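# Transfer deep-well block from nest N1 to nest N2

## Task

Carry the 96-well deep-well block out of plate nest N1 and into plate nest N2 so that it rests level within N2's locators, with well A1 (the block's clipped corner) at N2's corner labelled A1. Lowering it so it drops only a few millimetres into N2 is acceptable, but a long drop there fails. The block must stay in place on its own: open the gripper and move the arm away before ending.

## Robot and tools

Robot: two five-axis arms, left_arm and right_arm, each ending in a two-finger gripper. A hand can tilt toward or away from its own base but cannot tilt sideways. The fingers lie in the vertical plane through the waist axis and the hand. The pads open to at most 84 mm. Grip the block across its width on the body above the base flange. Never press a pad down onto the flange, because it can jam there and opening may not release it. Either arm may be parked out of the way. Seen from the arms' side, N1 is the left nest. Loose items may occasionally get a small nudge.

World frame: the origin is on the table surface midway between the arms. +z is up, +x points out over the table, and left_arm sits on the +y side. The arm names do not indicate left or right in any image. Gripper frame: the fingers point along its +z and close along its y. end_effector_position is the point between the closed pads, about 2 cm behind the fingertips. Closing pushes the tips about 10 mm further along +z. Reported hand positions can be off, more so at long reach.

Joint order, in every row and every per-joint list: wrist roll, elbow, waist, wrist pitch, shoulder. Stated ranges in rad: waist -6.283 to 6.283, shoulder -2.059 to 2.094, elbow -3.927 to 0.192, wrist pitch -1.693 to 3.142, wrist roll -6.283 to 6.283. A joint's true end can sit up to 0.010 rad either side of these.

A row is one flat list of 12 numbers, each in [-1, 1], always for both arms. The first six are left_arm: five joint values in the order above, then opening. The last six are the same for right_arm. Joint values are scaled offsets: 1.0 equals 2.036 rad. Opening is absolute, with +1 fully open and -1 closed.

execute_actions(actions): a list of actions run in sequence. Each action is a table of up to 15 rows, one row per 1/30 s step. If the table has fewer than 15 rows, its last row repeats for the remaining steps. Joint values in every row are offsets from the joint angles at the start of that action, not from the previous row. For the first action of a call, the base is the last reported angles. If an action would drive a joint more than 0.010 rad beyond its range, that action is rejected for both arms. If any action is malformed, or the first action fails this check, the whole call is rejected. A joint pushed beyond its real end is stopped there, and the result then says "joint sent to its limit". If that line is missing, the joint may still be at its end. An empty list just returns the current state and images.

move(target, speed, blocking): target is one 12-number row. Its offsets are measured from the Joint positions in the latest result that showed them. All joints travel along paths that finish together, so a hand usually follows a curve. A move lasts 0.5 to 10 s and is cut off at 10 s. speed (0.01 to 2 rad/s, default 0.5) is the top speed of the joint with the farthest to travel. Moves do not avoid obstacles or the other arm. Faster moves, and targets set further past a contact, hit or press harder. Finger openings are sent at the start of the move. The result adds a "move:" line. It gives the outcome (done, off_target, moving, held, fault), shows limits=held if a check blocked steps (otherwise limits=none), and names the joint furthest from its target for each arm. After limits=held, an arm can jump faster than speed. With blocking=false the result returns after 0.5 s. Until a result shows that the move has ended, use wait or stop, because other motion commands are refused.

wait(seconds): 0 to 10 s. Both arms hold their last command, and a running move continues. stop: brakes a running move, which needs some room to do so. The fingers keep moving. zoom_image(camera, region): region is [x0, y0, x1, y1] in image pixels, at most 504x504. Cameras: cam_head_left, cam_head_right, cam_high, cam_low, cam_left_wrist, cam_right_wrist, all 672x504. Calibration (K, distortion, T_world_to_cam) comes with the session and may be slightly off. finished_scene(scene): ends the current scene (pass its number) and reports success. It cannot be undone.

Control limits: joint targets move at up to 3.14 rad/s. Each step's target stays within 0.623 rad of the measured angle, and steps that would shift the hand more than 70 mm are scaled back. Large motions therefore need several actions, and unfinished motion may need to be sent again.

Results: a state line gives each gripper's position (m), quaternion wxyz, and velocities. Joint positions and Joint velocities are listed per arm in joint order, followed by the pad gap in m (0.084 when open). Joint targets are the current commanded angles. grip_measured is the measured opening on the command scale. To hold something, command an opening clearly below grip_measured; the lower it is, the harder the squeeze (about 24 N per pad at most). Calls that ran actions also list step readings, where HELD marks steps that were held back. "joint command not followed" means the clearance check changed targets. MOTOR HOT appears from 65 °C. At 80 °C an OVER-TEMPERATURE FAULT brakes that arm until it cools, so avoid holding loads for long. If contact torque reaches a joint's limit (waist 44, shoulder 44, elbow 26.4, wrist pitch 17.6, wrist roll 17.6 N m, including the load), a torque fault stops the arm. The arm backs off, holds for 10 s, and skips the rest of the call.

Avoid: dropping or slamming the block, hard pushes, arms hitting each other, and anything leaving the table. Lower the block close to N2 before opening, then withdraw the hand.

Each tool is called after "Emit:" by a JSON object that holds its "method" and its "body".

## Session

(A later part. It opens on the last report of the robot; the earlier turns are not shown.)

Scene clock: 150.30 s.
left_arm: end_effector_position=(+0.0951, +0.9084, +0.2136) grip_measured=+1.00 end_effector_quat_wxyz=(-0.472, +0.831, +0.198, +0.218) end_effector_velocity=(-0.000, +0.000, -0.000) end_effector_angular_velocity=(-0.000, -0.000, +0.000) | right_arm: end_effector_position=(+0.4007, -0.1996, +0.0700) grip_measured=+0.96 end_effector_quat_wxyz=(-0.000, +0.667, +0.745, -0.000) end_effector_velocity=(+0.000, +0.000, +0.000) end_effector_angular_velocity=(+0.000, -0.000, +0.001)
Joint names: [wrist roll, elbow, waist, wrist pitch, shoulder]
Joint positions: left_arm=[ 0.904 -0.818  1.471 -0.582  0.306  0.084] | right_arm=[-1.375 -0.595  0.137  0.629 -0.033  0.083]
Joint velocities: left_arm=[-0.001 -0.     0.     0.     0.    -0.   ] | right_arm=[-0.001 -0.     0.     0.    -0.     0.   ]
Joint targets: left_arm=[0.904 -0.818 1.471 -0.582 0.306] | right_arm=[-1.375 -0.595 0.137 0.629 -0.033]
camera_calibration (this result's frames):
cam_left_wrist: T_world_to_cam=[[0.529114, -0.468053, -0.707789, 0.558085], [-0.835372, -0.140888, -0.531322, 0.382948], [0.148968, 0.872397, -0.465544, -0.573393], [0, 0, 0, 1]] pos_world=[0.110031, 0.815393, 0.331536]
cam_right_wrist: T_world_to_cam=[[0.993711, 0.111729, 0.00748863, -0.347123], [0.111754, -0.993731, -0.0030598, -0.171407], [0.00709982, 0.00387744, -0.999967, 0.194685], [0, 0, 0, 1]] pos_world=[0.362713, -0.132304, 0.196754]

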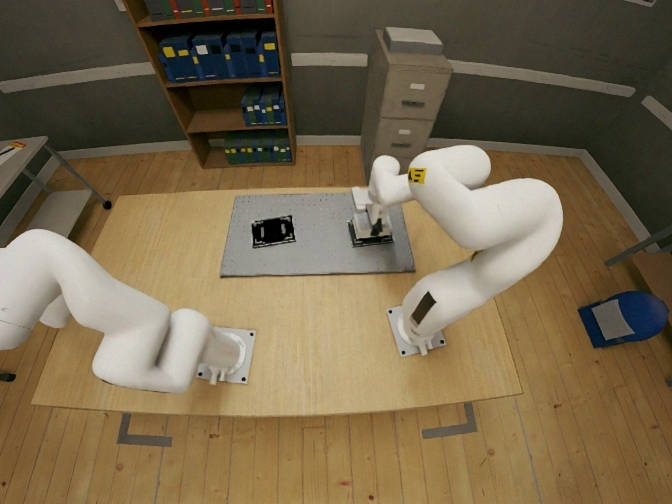

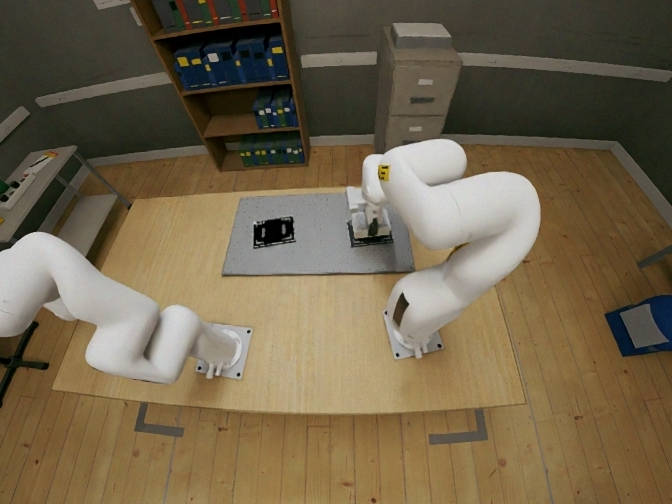

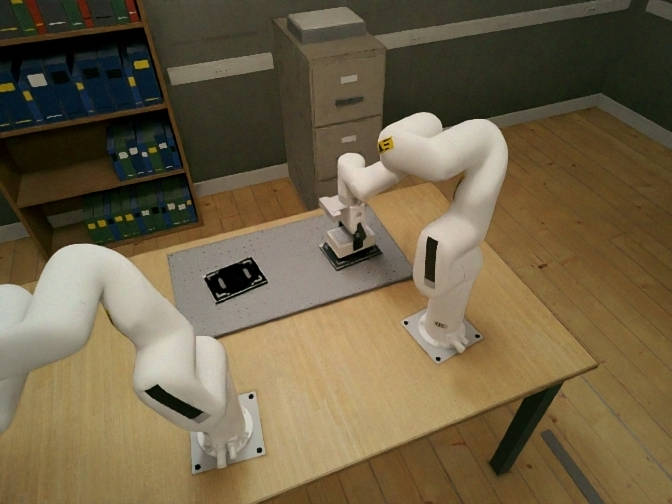

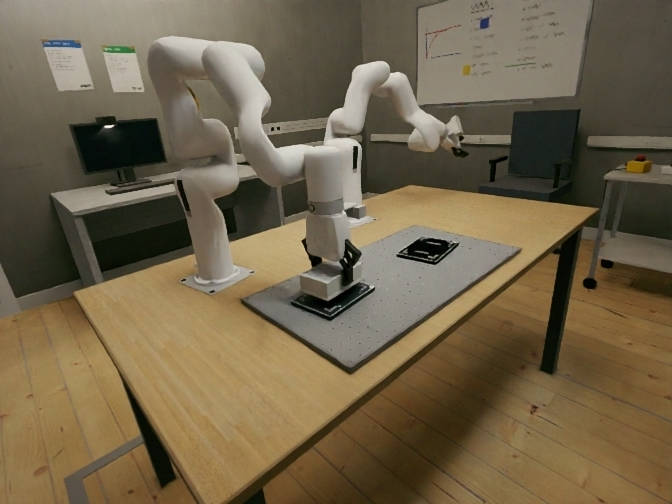

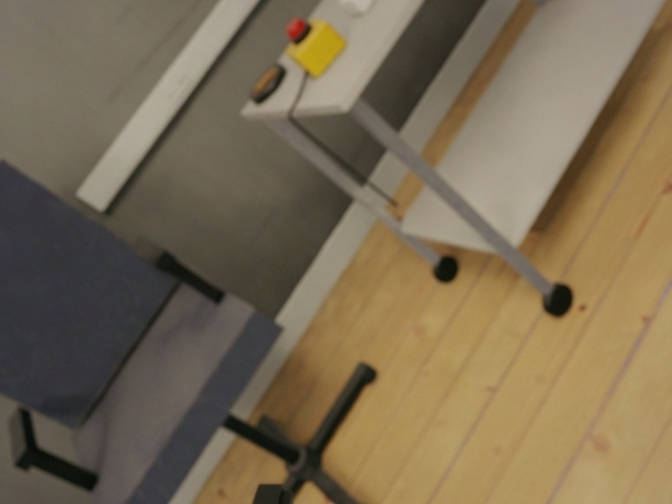

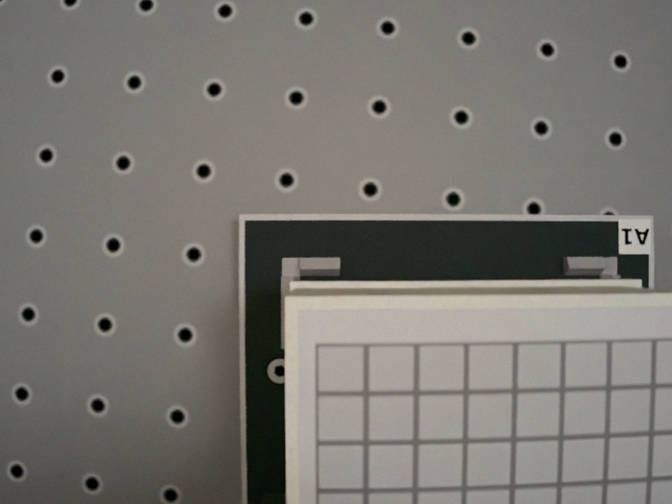

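Emit:
{"method": "move", "body": {"target": [0,0,0,0,0,1, 0,0.00181,0,-0.02098,0.01917,-0.4], "speed": 0.06}}

Emit:
{"method": "zoom_image", "body": {"camera": "cam_right_wrist", "region": [210, 195, 410, 415]}}

Emit:
{"method": "zoom_image", "body": {"camera": "cam_right_wrist", "region": [532, 195, 672, 315]}}

Emit:
{"method": "zoom_image", "body": {"camera": "cam_low", "region": [280, 230, 390, 330]}}

Scene clock: 159.60 s.
left_arm: end_effector_position=(+0.0951, +0.9084, +0.2136) grip_measured=+1.00 end_effector_quat_wxyz=(-0.472, +0.831, +0.198, +0.218) end_effector_velocity=(+0.000, +0.000, +0.000) end_effector_angular_velocity=(+0.001, +0.000, -0.001) | right_arm: end_effector_position=(+0.4017, -0.1993, +0.0572) grip_measured=+0.96 end_effector_quat_wxyz=(-0.000, +0.667, +0.745, -0.000) end_effector_velocity=(-0.000, +0.000, -0.001) end_effector_angular_velocity=(-0.000, +0.000, -0.002)
Joint names: [wrist roll, elbow, waist, wrist pitch, shoulder]
Joint positions: left_arm=[ 0.904 -0.818  1.471 -0.582  0.306  0.084] | right_arm=[-1.375 -0.592  0.137  0.587  0.006  0.083]
Joint velocities: left_arm=[ 0. -0. -0. -0. -0.  0.] | right_arm=[ 0.002  0.     0.    -0.002  0.002 -0.   ]
Joint targets: left_arm=[0.904 -0.818 1.471 -0.582 0.306] | right_arm=[-1.375 -0.592 0.137 0.587 0.006]
move: done; limits=none; left_arm: farthest joint: the waist, 0.000 radians from its target (0.000 radians at the start); right_arm: farthest joint: the elbow, 0.001 radians from its target (0.004 radians at the start)
camera_calibration (this result's frames):
cam_left_wrist: T_world_to_cam=[[0.529114, -0.468053, -0.707789, 0.558085], [-0.835372, -0.140888, -0.531322, 0.382948], [0.148968, 0.872397, -0.465544, -0.573393], [0, 0, 0, 1]] pos_world=[0.110031, 0.815393, 0.331536]
cam_right_wrist: T_world_to_cam=[[0.993709, 0.111729, 0.00763452, -0.348064], [0.111756, -0.993731, -0.00308865, -0.171241], [0.00724156, 0.00392242, -0.999966, 0.181743], [0, 0, 0, 1]] pos_world=[0.363696, -0.131992, 0.183865]

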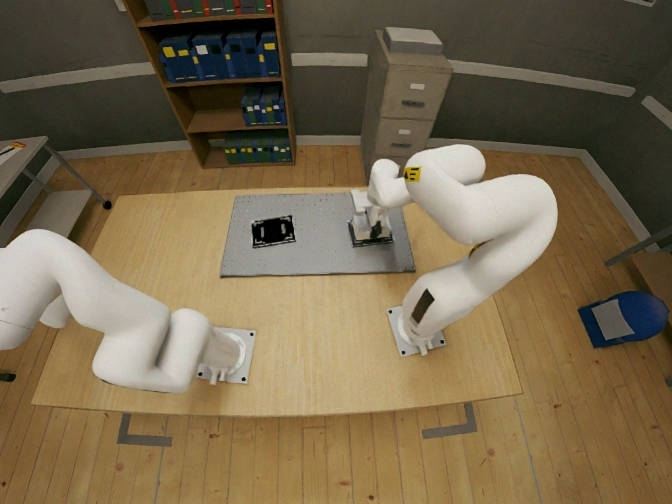

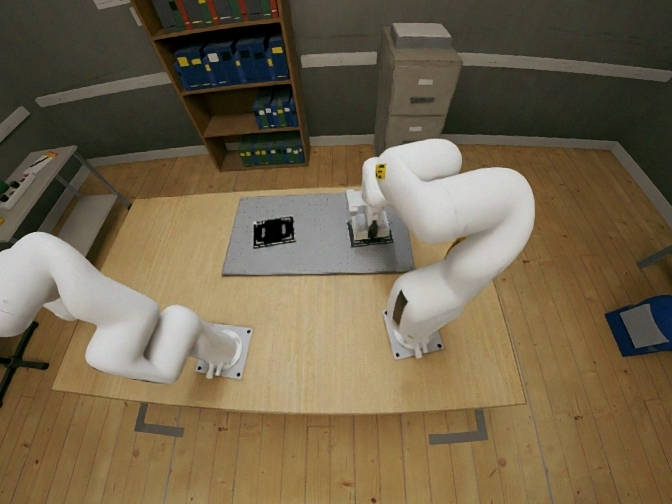

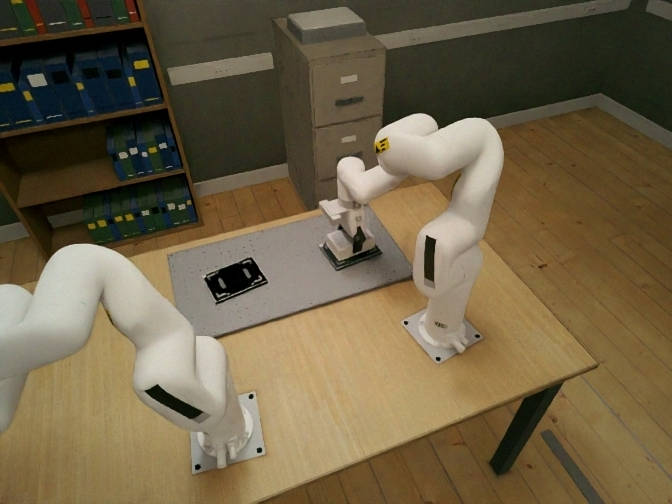

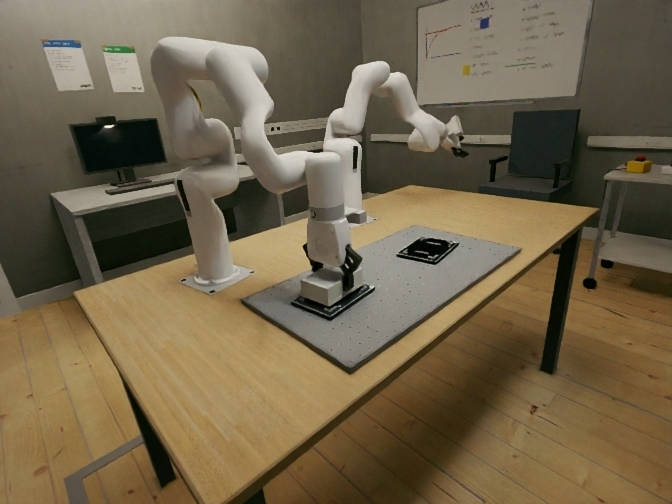

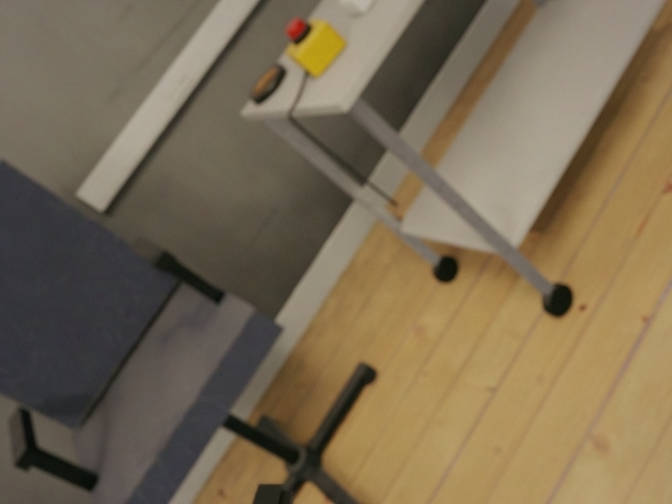

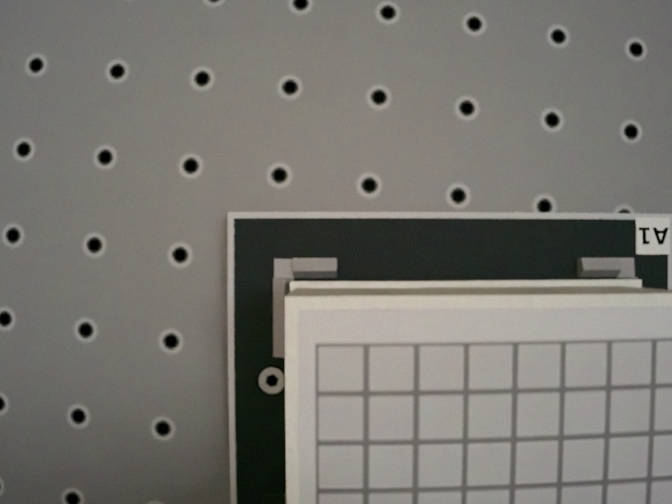

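Region (210, 195, 410, 415) of cam_right_wrist's 672x504 image, scaled by 2.291, with more detail than that image has; it fills the left 458 columns of this view, and the rest is white.

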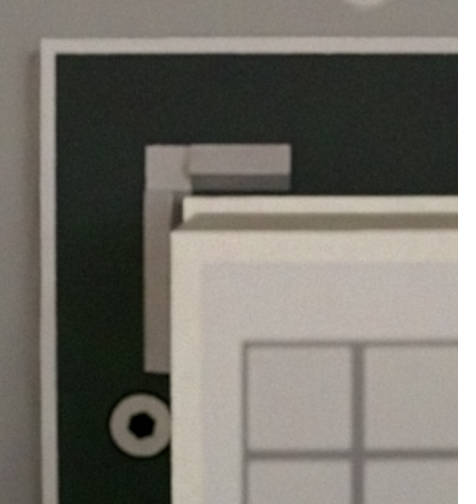

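Region (532, 195, 672, 315) of cam_right_wrist's 672x504 image, scaled by 3.600, with more detail than that image has; it fills the top 432 rows of this view, and the rest is white.

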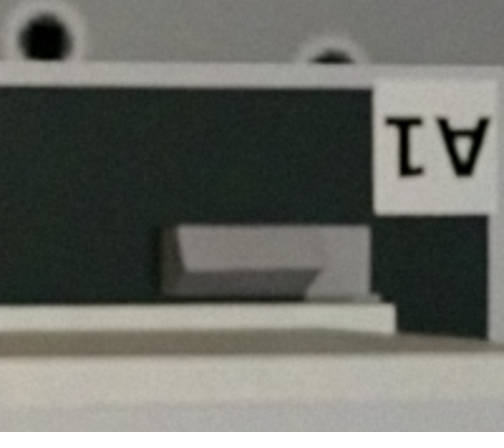

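Region (280, 230, 390, 330) of cam_low's 672x504 image, scaled by 4.582, with more detail than that image has; it fills the top 458 rows of this view, and the rest is white.

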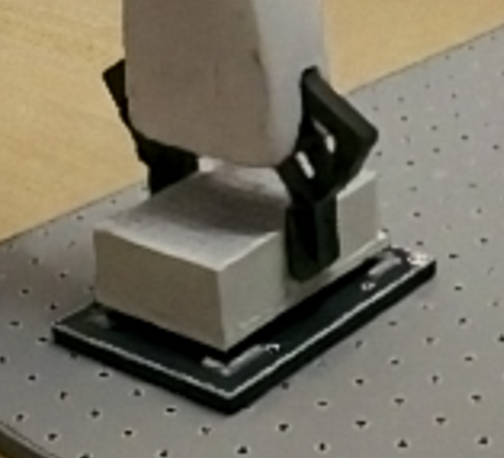

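Emit:
{"method": "move", "body": {"target": [0,0,0,0,0,1, 0,0.00184,0,-0.01529,0.01346,-0.4], "speed": 0.025}}

Emit:
{"method": "zoom_image", "body": {"camera": "cam_right_wrist", "region": [210, 195, 410, 415]}}

Emit:
{"method": "zoom_image", "body": {"camera": "cam_right_wrist", "region": [532, 195, 672, 315]}}

Emit:
{"method": "zoom_image", "body": {"camera": "cam_low", "region": [280, 230, 390, 330]}}

Scene clock: 167.00 s.
left_arm: end_effector_position=(+0.0951, +0.9084, +0.2136) grip_measured=+1.00 end_effector_quat_wxyz=(-0.472, +0.831, +0.198, +0.218) end_effector_velocity=(-0.000, -0.000, -0.001) end_effector_angular_velocity=(-0.002, +0.000, +0.000) | right_arm: end_effector_position=(+0.4018, -0.1993, +0.0478) grip_measured=+0.96 end_effector_quat_wxyz=(-0.000, +0.667, +0.745, -0.000) end_effector_velocity=(+0.000, -0.000, -0.000) end_effector_angular_velocity=(+0.000, -0.000, -0.002)
Joint names: [wrist roll, elbow, waist, wrist pitch, shoulder]
Joint positions: left_arm=[ 0.904 -0.818  1.471 -0.582  0.306  0.084] | right_arm=[-1.375 -0.588  0.137  0.556  0.033  0.083]
Joint velocities: left_arm=[-0.     0.     0.     0.001  0.001 -0.   ] | right_arm=[ 0.001 -0.    -0.    -0.002  0.002  0.   ]
Joint targets: left_arm=[0.904 -0.818 1.471 -0.582 0.306] | right_arm=[-1.375 -0.588 0.137 0.556 0.033]
move: done; limits=none; left_arm: farthest joint: the waist, 0.000 radians from its target (0.000 radians at the start); right_arm: farthest joint: the waist, 0.000 radians from its target (0.000 radians at the start)
camera_calibration (this result's frames):
cam_left_wrist: T_world_to_cam=[[0.529114, -0.468053, -0.707789, 0.558086], [-0.835372, -0.140888, -0.531322, 0.382948], [0.148968, 0.872397, -0.465544, -0.573393], [0, 0, 0, 1]] pos_world=[0.110031, 0.815393, 0.331536]
cam_right_wrist: T_world_to_cam=[[0.993709, 0.11173, 0.00765338, -0.348092], [0.111756, -0.993731, -0.00309238, -0.171251], [0.00725989, 0.00392824, -0.999966, 0.172392], [0, 0, 0, 1]] pos_world=[0.363789, -0.131962, 0.174521]

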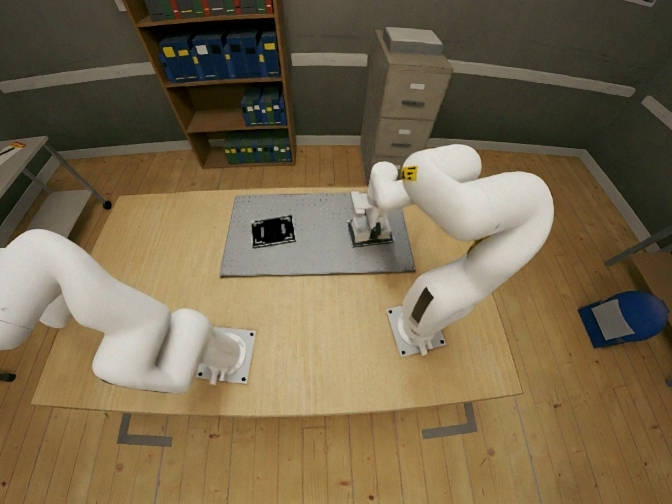

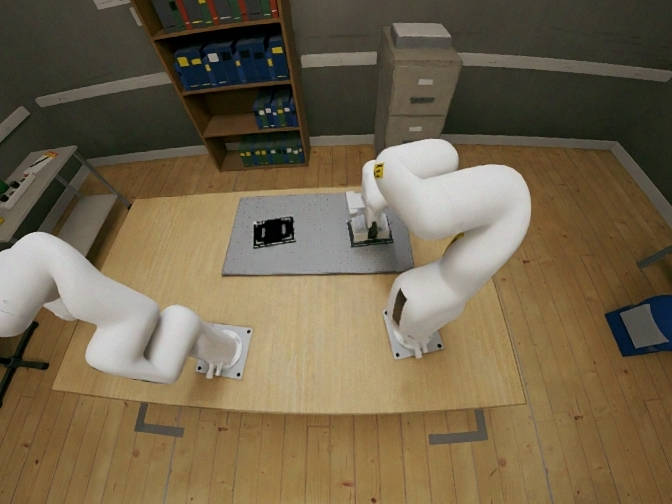

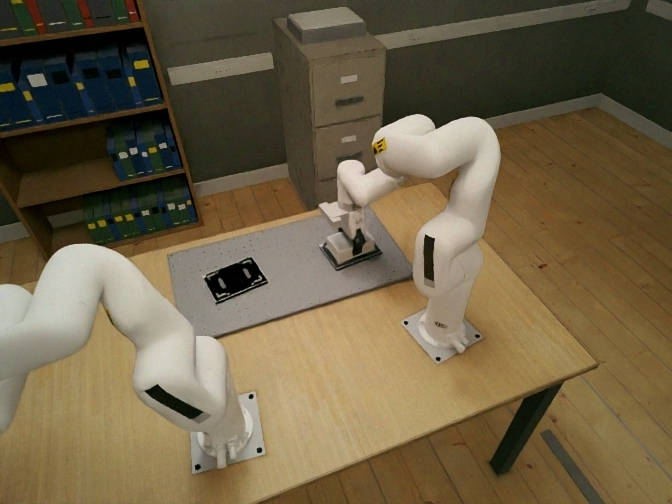

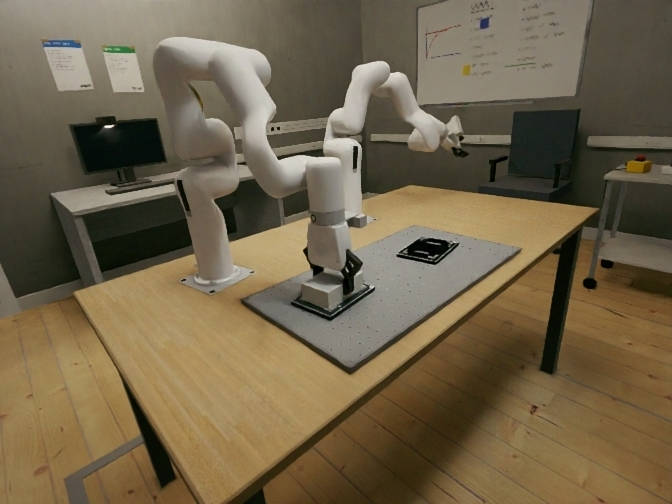

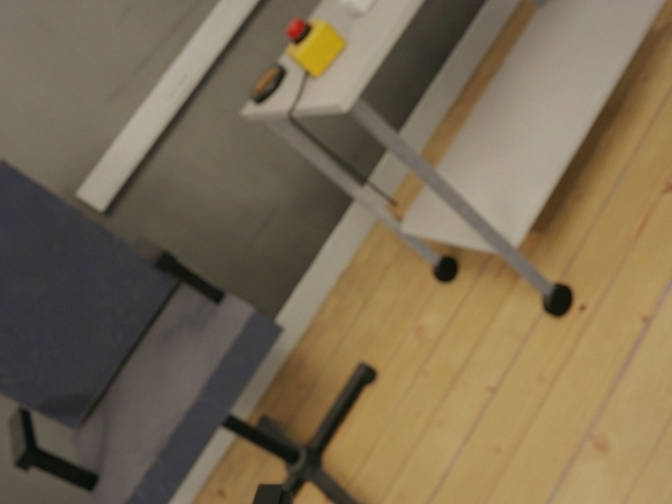

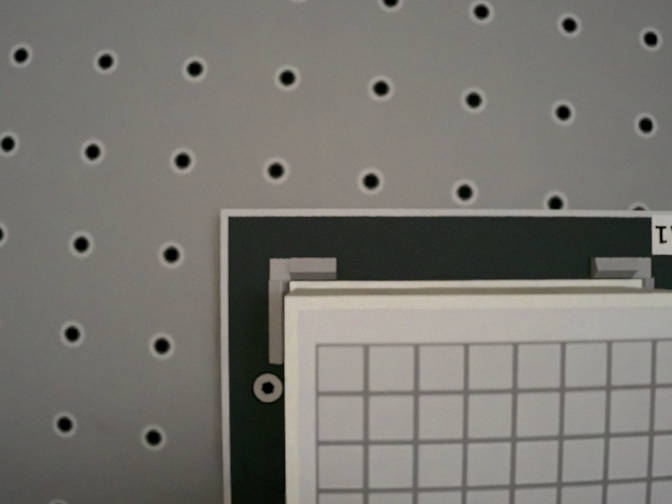

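Region (210, 195, 410, 415) of cam_right_wrist's 672x504 image, scaled by 2.291, with more detail than that image has; it fills the left 458 columns of this view, and the rest is white.

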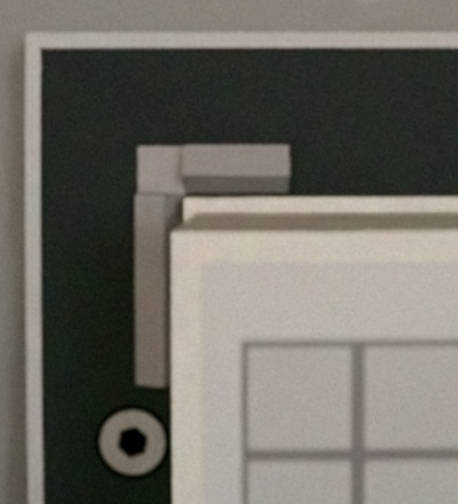

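Region (532, 195, 672, 315) of cam_right_wrist's 672x504 image, scaled by 3.600, with more detail than that image has; it fills the top 432 rows of this view, and the rest is white.

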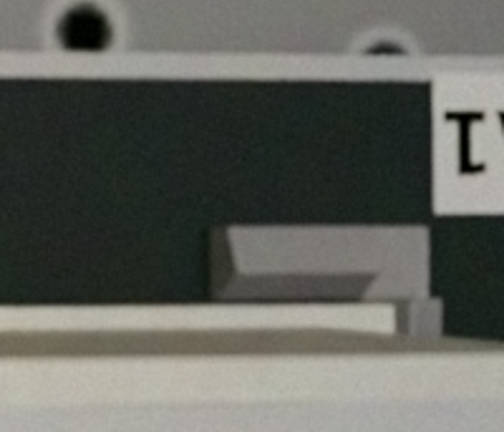

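Region (280, 230, 390, 330) of cam_low's 672x504 image, scaled by 4.582, with more detail than that image has; it fills the top 458 rows of this view, and the rest is white.

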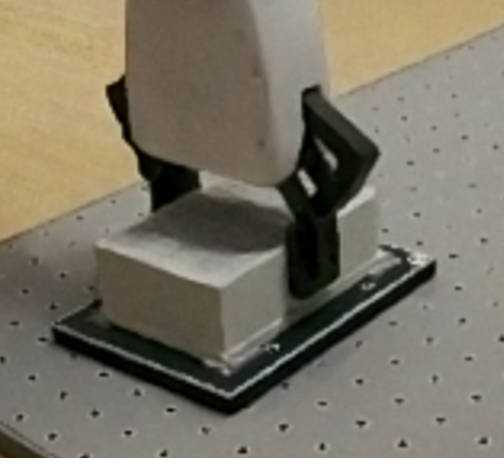

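Emit:
{"method": "execute_actions", "body": {"actions": [[[0,0,0,0,0,1,0,0,0,0,0,0.2],[0,0,0,0,0,1,0,0,0,0,0,0.6],[0,0,0,0,0,1,0,0,0,0,0,0.85],[0,0,0,0,0,1,0,0,0,0,0,0.95],[0,0,0,0,0,1,0,0,0,0,0,1]]]}}

Scene clock: 175.87 s.
left_arm: end_effector_position=(+0.0951, +0.9084, +0.2136) grip_measured=+1.00 end_effector_quat_wxyz=(-0.472, +0.831, +0.198, +0.218) end_effector_velocity=(+0.000, -0.000, -0.001) end_effector_angular_velocity=(-0.002, +0.001, -0.001) | right_arm: end_effector_position=(+0.4018, -0.1992, +0.0479) grip_measured=+1.00 end_effector_quat_wxyz=(-0.000, +0.667, +0.745, -0.000) end_effector_velocity=(-0.001, +0.000, -0.000) end_effector_angular_velocity=(-0.000, +0.001, +0.001)
Joint names: [wrist roll, elbow, waist, wrist pitch, shoulder]
Joint positions: left_arm=[ 0.904 -0.818  1.471 -0.582  0.306  0.084] | right_arm=[-1.375 -0.588  0.137  0.556  0.033  0.084]
Joint velocities: left_arm=[ 0.001  0.    -0.     0.001  0.001 -0.   ] | right_arm=[-0.001  0.001  0.001  0.     0.    -0.   ]
Joint targets: left_arm=[0.904 -0.818 1.471 -0.582 0.306] | right_arm=[-1.375 -0.588 0.137 0.556 0.033]
Step readings (joint positions):
0: left_arm=[0.904 -0.818 1.471 -0.582 0.306] | right_arm=[-1.375 -0.588 0.137 0.556 0.033]
1: left_arm=[0.904 -0.818 1.471 -0.582 0.306] | right_arm=[-1.375 -0.588 0.137 0.556 0.033]
2: left_arm=[0.904 -0.818 1.471 -0.582 0.306] | right_arm=[-1.375 -0.588 0.137 0.556 0.033]
4: left_arm=[0.904 -0.818 1.471 -0.582 0.306] | right_arm=[-1.375 -0.588 0.137 0.556 0.033]
8: left_arm=[0.904 -0.818 1.471 -0.582 0.306] | right_arm=[-1.375 -0.588 0.137 0.556 0.033]
15: Joint positions above
camera_calibration (this result's frames):
cam_left_wrist: T_world_to_cam=[[0.529114, -0.468053, -0.707789, 0.558086], [-0.835372, -0.140888, -0.531322, 0.382948], [0.148968, 0.872397, -0.465544, -0.573393], [0, 0, 0, 1]] pos_world=[0.110031, 0.815393, 0.331536]
cam_right_wrist: T_world_to_cam=[[0.993707, 0.111734, 0.00781715, -0.348155], [0.111761, -0.99373, -0.00312478, -0.171239], [0.00741899, 0.00397877, -0.999965, 0.172389], [0, 0, 0, 1]] pos_world=[0.363823, -0.13195, 0.17457]

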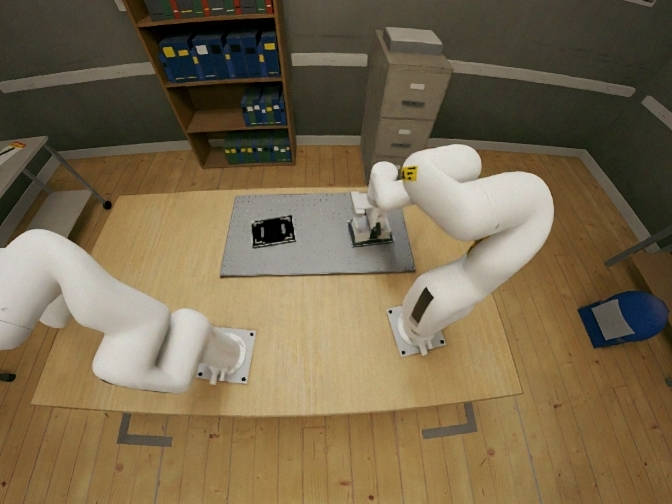

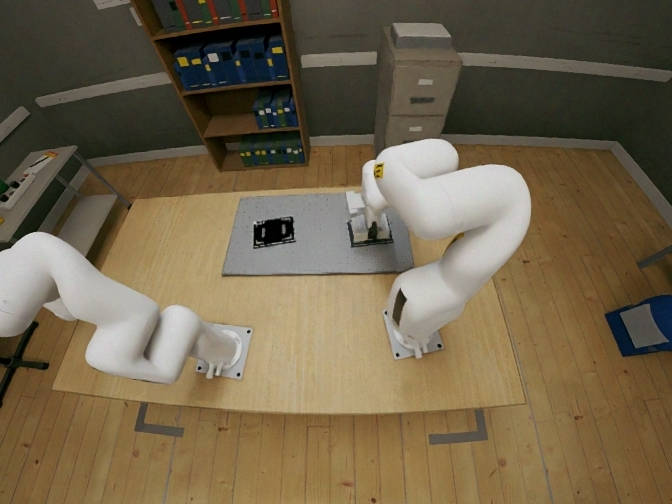

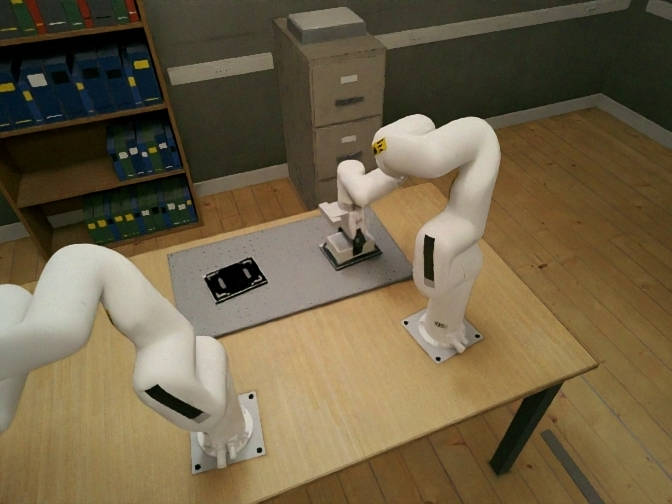

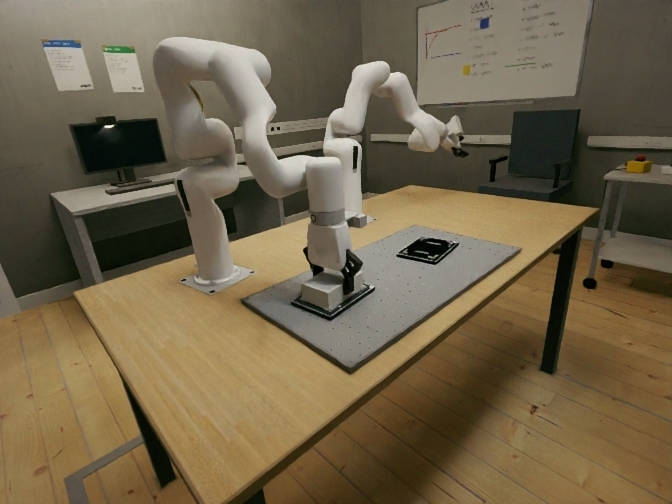

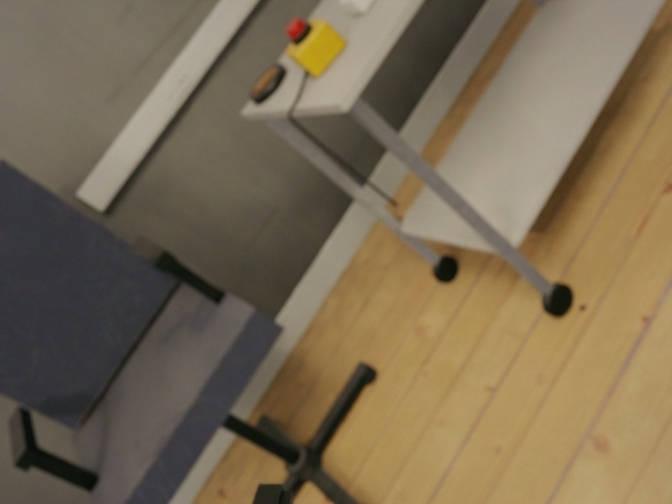

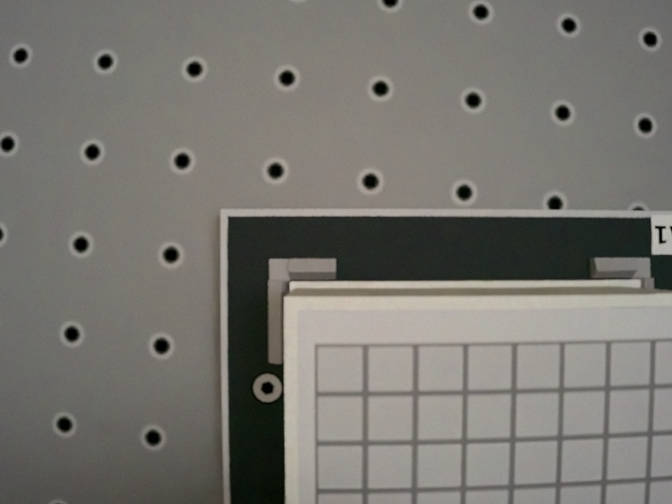

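Emit:
{"method": "move", "body": {"target": [0,0,0,0,0,1, 0,-0.0080,0,0.05054,-0.04254,1], "speed": 0.1}}

Emit:
{"method": "move", "body": {"target": [0,0,0,0,0,1, 0,-0.06,-0.08,0.16,-0.10,1], "speed": 0.5}}

Emit:
{"method": "zoom_image", "body": {"camera": "cam_low", "region": [280, 230, 390, 330]}}

Scene clock: 179.57 s.
left_arm: end_effector_position=(+0.0951, +0.9084, +0.2136) grip_measured=+1.00 end_effector_quat_wxyz=(-0.472, +0.831, +0.198, +0.218) end_effector_velocity=(-0.000, +0.000, +0.000) end_effector_angular_velocity=(+0.001, -0.001, +0.001) | right_arm: end_effector_position=(+0.4015, -0.1993, +0.0788) grip_measured=+1.00 end_effector_quat_wxyz=(-0.000, +0.667, +0.745, -0.000) end_effector_velocity=(+0.000, +0.000, +0.001) end_effector_angular_velocity=(+0.000, -0.002, +0.001)
Joint names: [wrist roll, elbow, waist, wrist pitch, shoulder]
Joint positions: left_arm=[ 0.904 -0.818  1.471 -0.582  0.306  0.084] | right_arm=[-1.375 -0.604  0.137  0.659 -0.053  0.084]
Joint velocities: left_arm=[-0.001  0.     0.    -0.001 -0.    -0.   ] | right_arm=[-0.    -0.001  0.001  0.002 -0.002 -0.   ]
Joint targets: left_arm=[0.904 -0.818 1.471 -0.582 0.306] | right_arm=[-1.375 -0.604 0.137 0.659 -0.054]
move: done; limits=none; left_arm: farthest joint: the waist, 0.000 radians from its target (0.000 radians at the start); right_arm: farthest joint: the waist, 0.000 radians from its target (0.000 radians at the start)
camera_calibration (this result's frames):
cam_left_wrist: T_world_to_cam=[[0.529114, -0.468053, -0.707789, 0.558086], [-0.835372, -0.140888, -0.531322, 0.382948], [0.148968, 0.872397, -0.465545, -0.573393], [0, 0, 0, 1]] pos_world=[0.110031, 0.815393, 0.331536]
cam_right_wrist: T_world_to_cam=[[0.993709, 0.111733, 0.00762852, -0.348049], [0.111759, -0.993731, -0.00308747, -0.171211], [0.00723572, 0.0039206, -0.999966, 0.20334], [0, 0, 0, 1]] pos_world=[0.363522, -0.132046, 0.20546]

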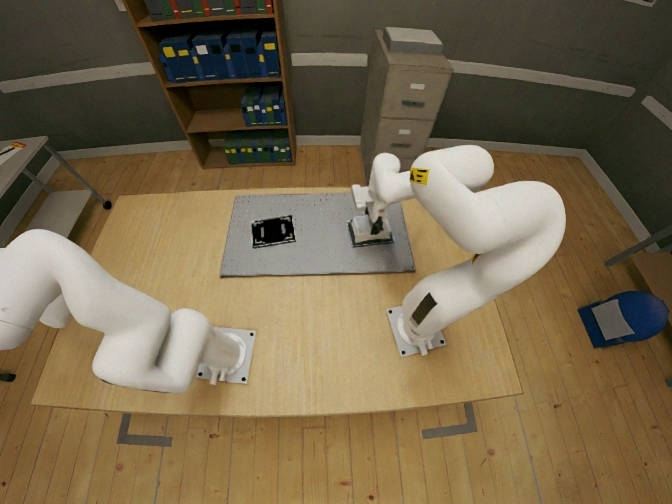

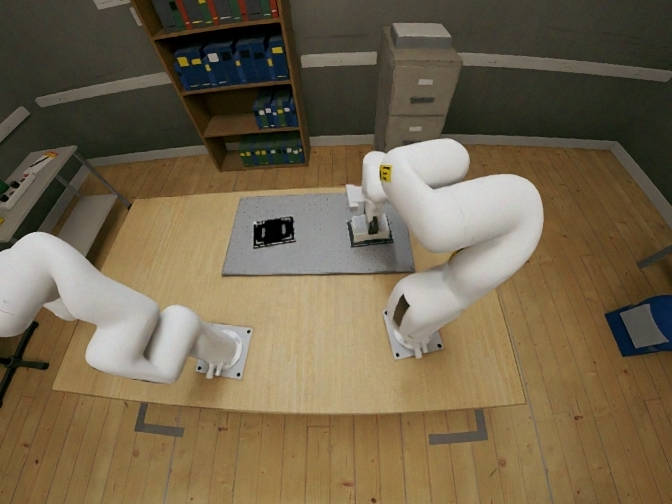

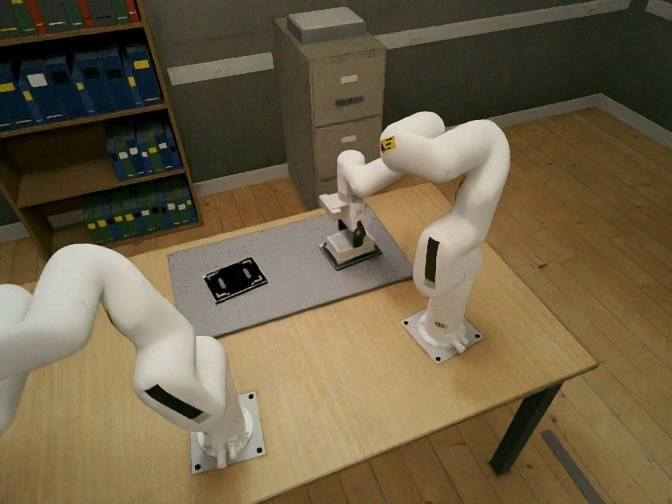

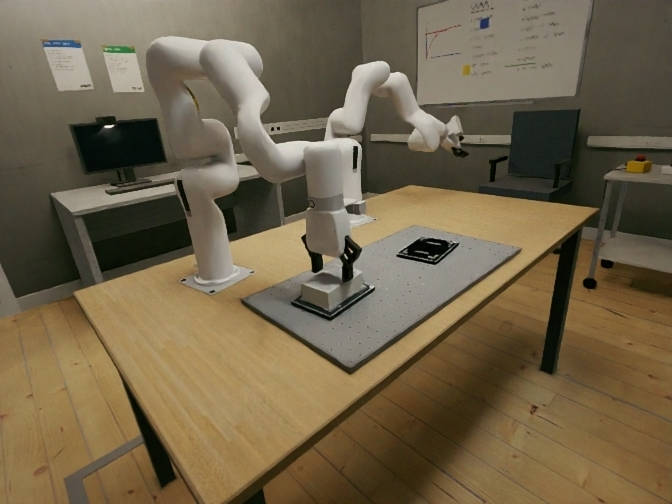

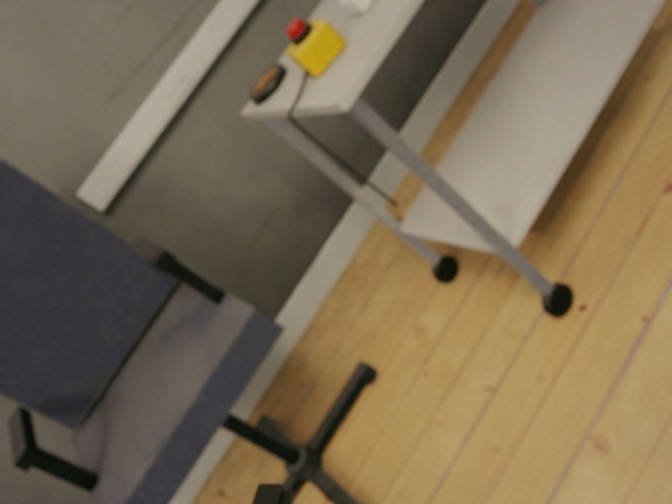

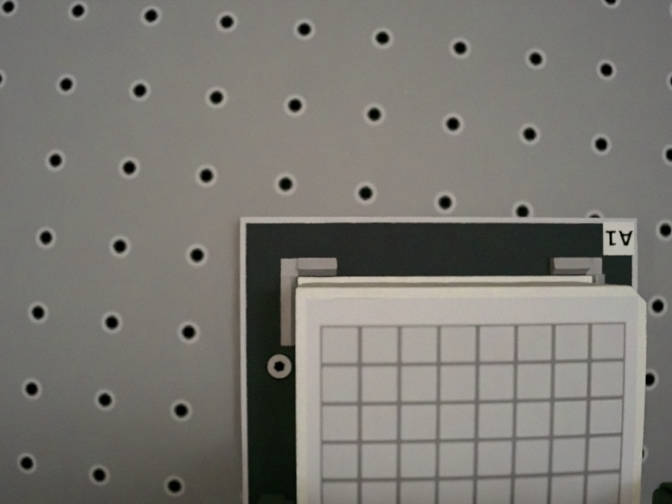

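Scene clock: 180.83 s.
left_arm: end_effector_position=(+0.0951, +0.9084, +0.2136) grip_measured=+1.00 end_effector_quat_wxyz=(-0.472, +0.831, +0.198, +0.218) end_effector_velocity=(-0.000, +0.000, +0.000) end_effector_angular_velocity=(+0.001, -0.001, +0.001) | right_arm: end_effector_position=(+0.4140, -0.2605, +0.1787) grip_measured=+1.00 end_effector_quat_wxyz=(-0.000, +0.725, +0.689, -0.001) end_effector_velocity=(+0.001, -0.000, +0.002) end_effector_angular_velocity=(+0.000, -0.003, +0.000)
Joint names: [wrist roll, elbow, waist, wrist pitch, shoulder]
Joint positions: left_arm=[ 0.904 -0.818  1.471 -0.582  0.306  0.084] | right_arm=[-1.375 -0.726 -0.025  0.984 -0.257  0.084]
Joint velocities: left_arm=[-0.001 -0.     0.001  0.    -0.     0.   ] | right_arm=[-0.001 -0.002 -0.001  0.002 -0.003 -0.   ]
Joint targets: left_arm=[0.904 -0.818 1.471 -0.582 0.306] | right_arm=[-1.375 -0.727 -0.026 0.984 -0.257]
move: done; limits=none; left_arm: farthest joint: the waist, 0.000 radians from its target (0.000 radians at the start); right_arm: farthest joint: the waist, 0.001 radians from its target (0.163 radians at the start)
camera_calibration (this result's frames):
cam_left_wrist: T_world_to_cam=[[0.529114, -0.468053, -0.707789, 0.558085], [-0.835372, -0.140888, -0.531322, 0.382948], [0.148968, 0.872397, -0.465545, -0.573393], [0, 0, 0, 1]] pos_world=[0.110031, 0.815393, 0.331536]
cam_right_wrist: T_world_to_cam=[[0.998694, -0.050597, 0.00714727, -0.398616], [-0.0505767, -0.998716, -0.00299228, -0.167149], [0.00728949, 0.00262689, -0.99997, 0.303058], [0, 0, 0, 1]] pos_world=[0.387432, -0.187899, 0.305397]

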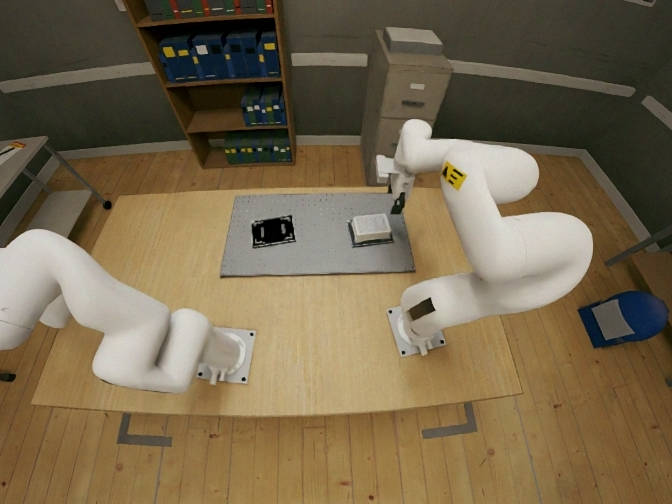

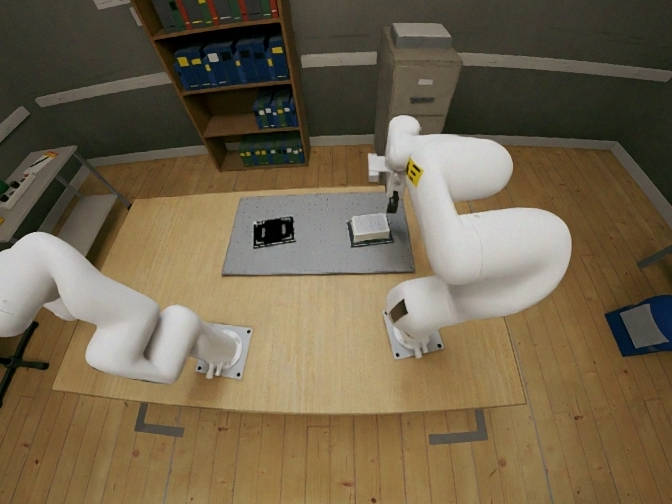

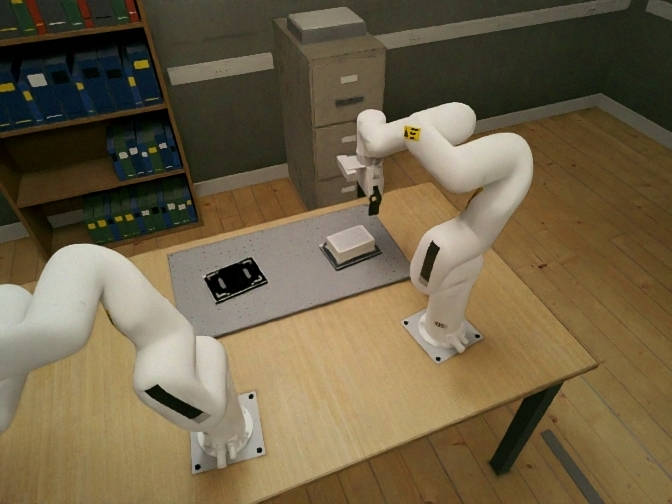

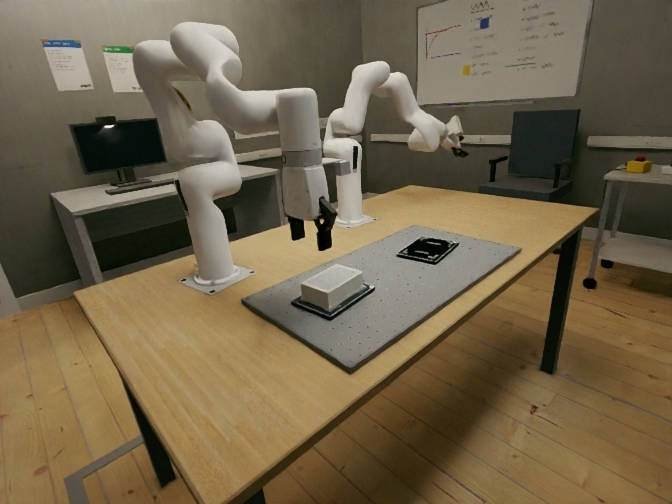

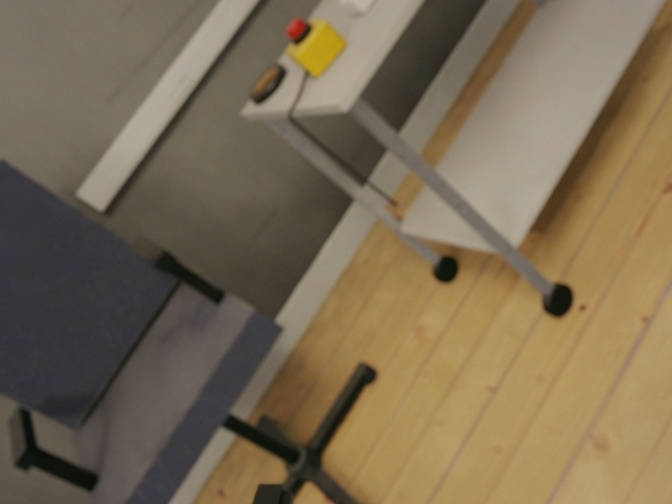

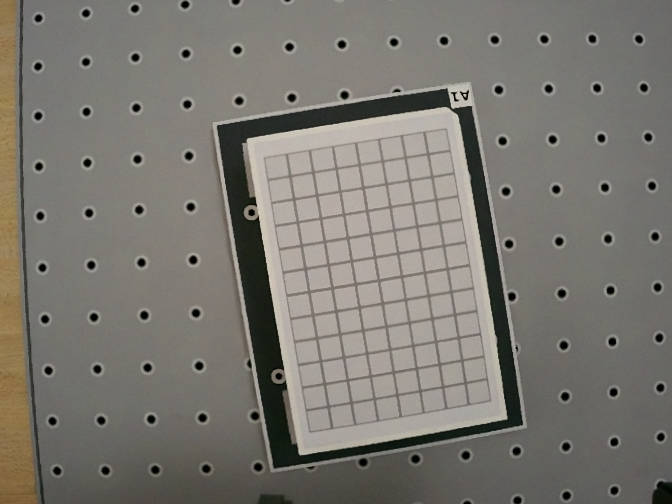

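Region (280, 230, 390, 330) of cam_low's 672x504 image, scaled by 4.582, with more detail than that image has; it fills the top 458 rows of this view, and the rest is white.

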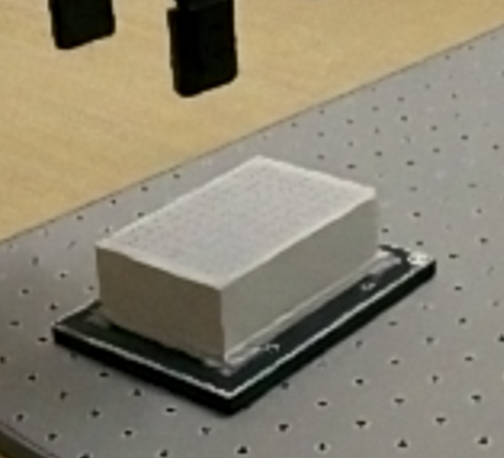

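Emit:
{"method": "finished_scene", "body": {"scene": 1}}

The scene is finished: the task was done.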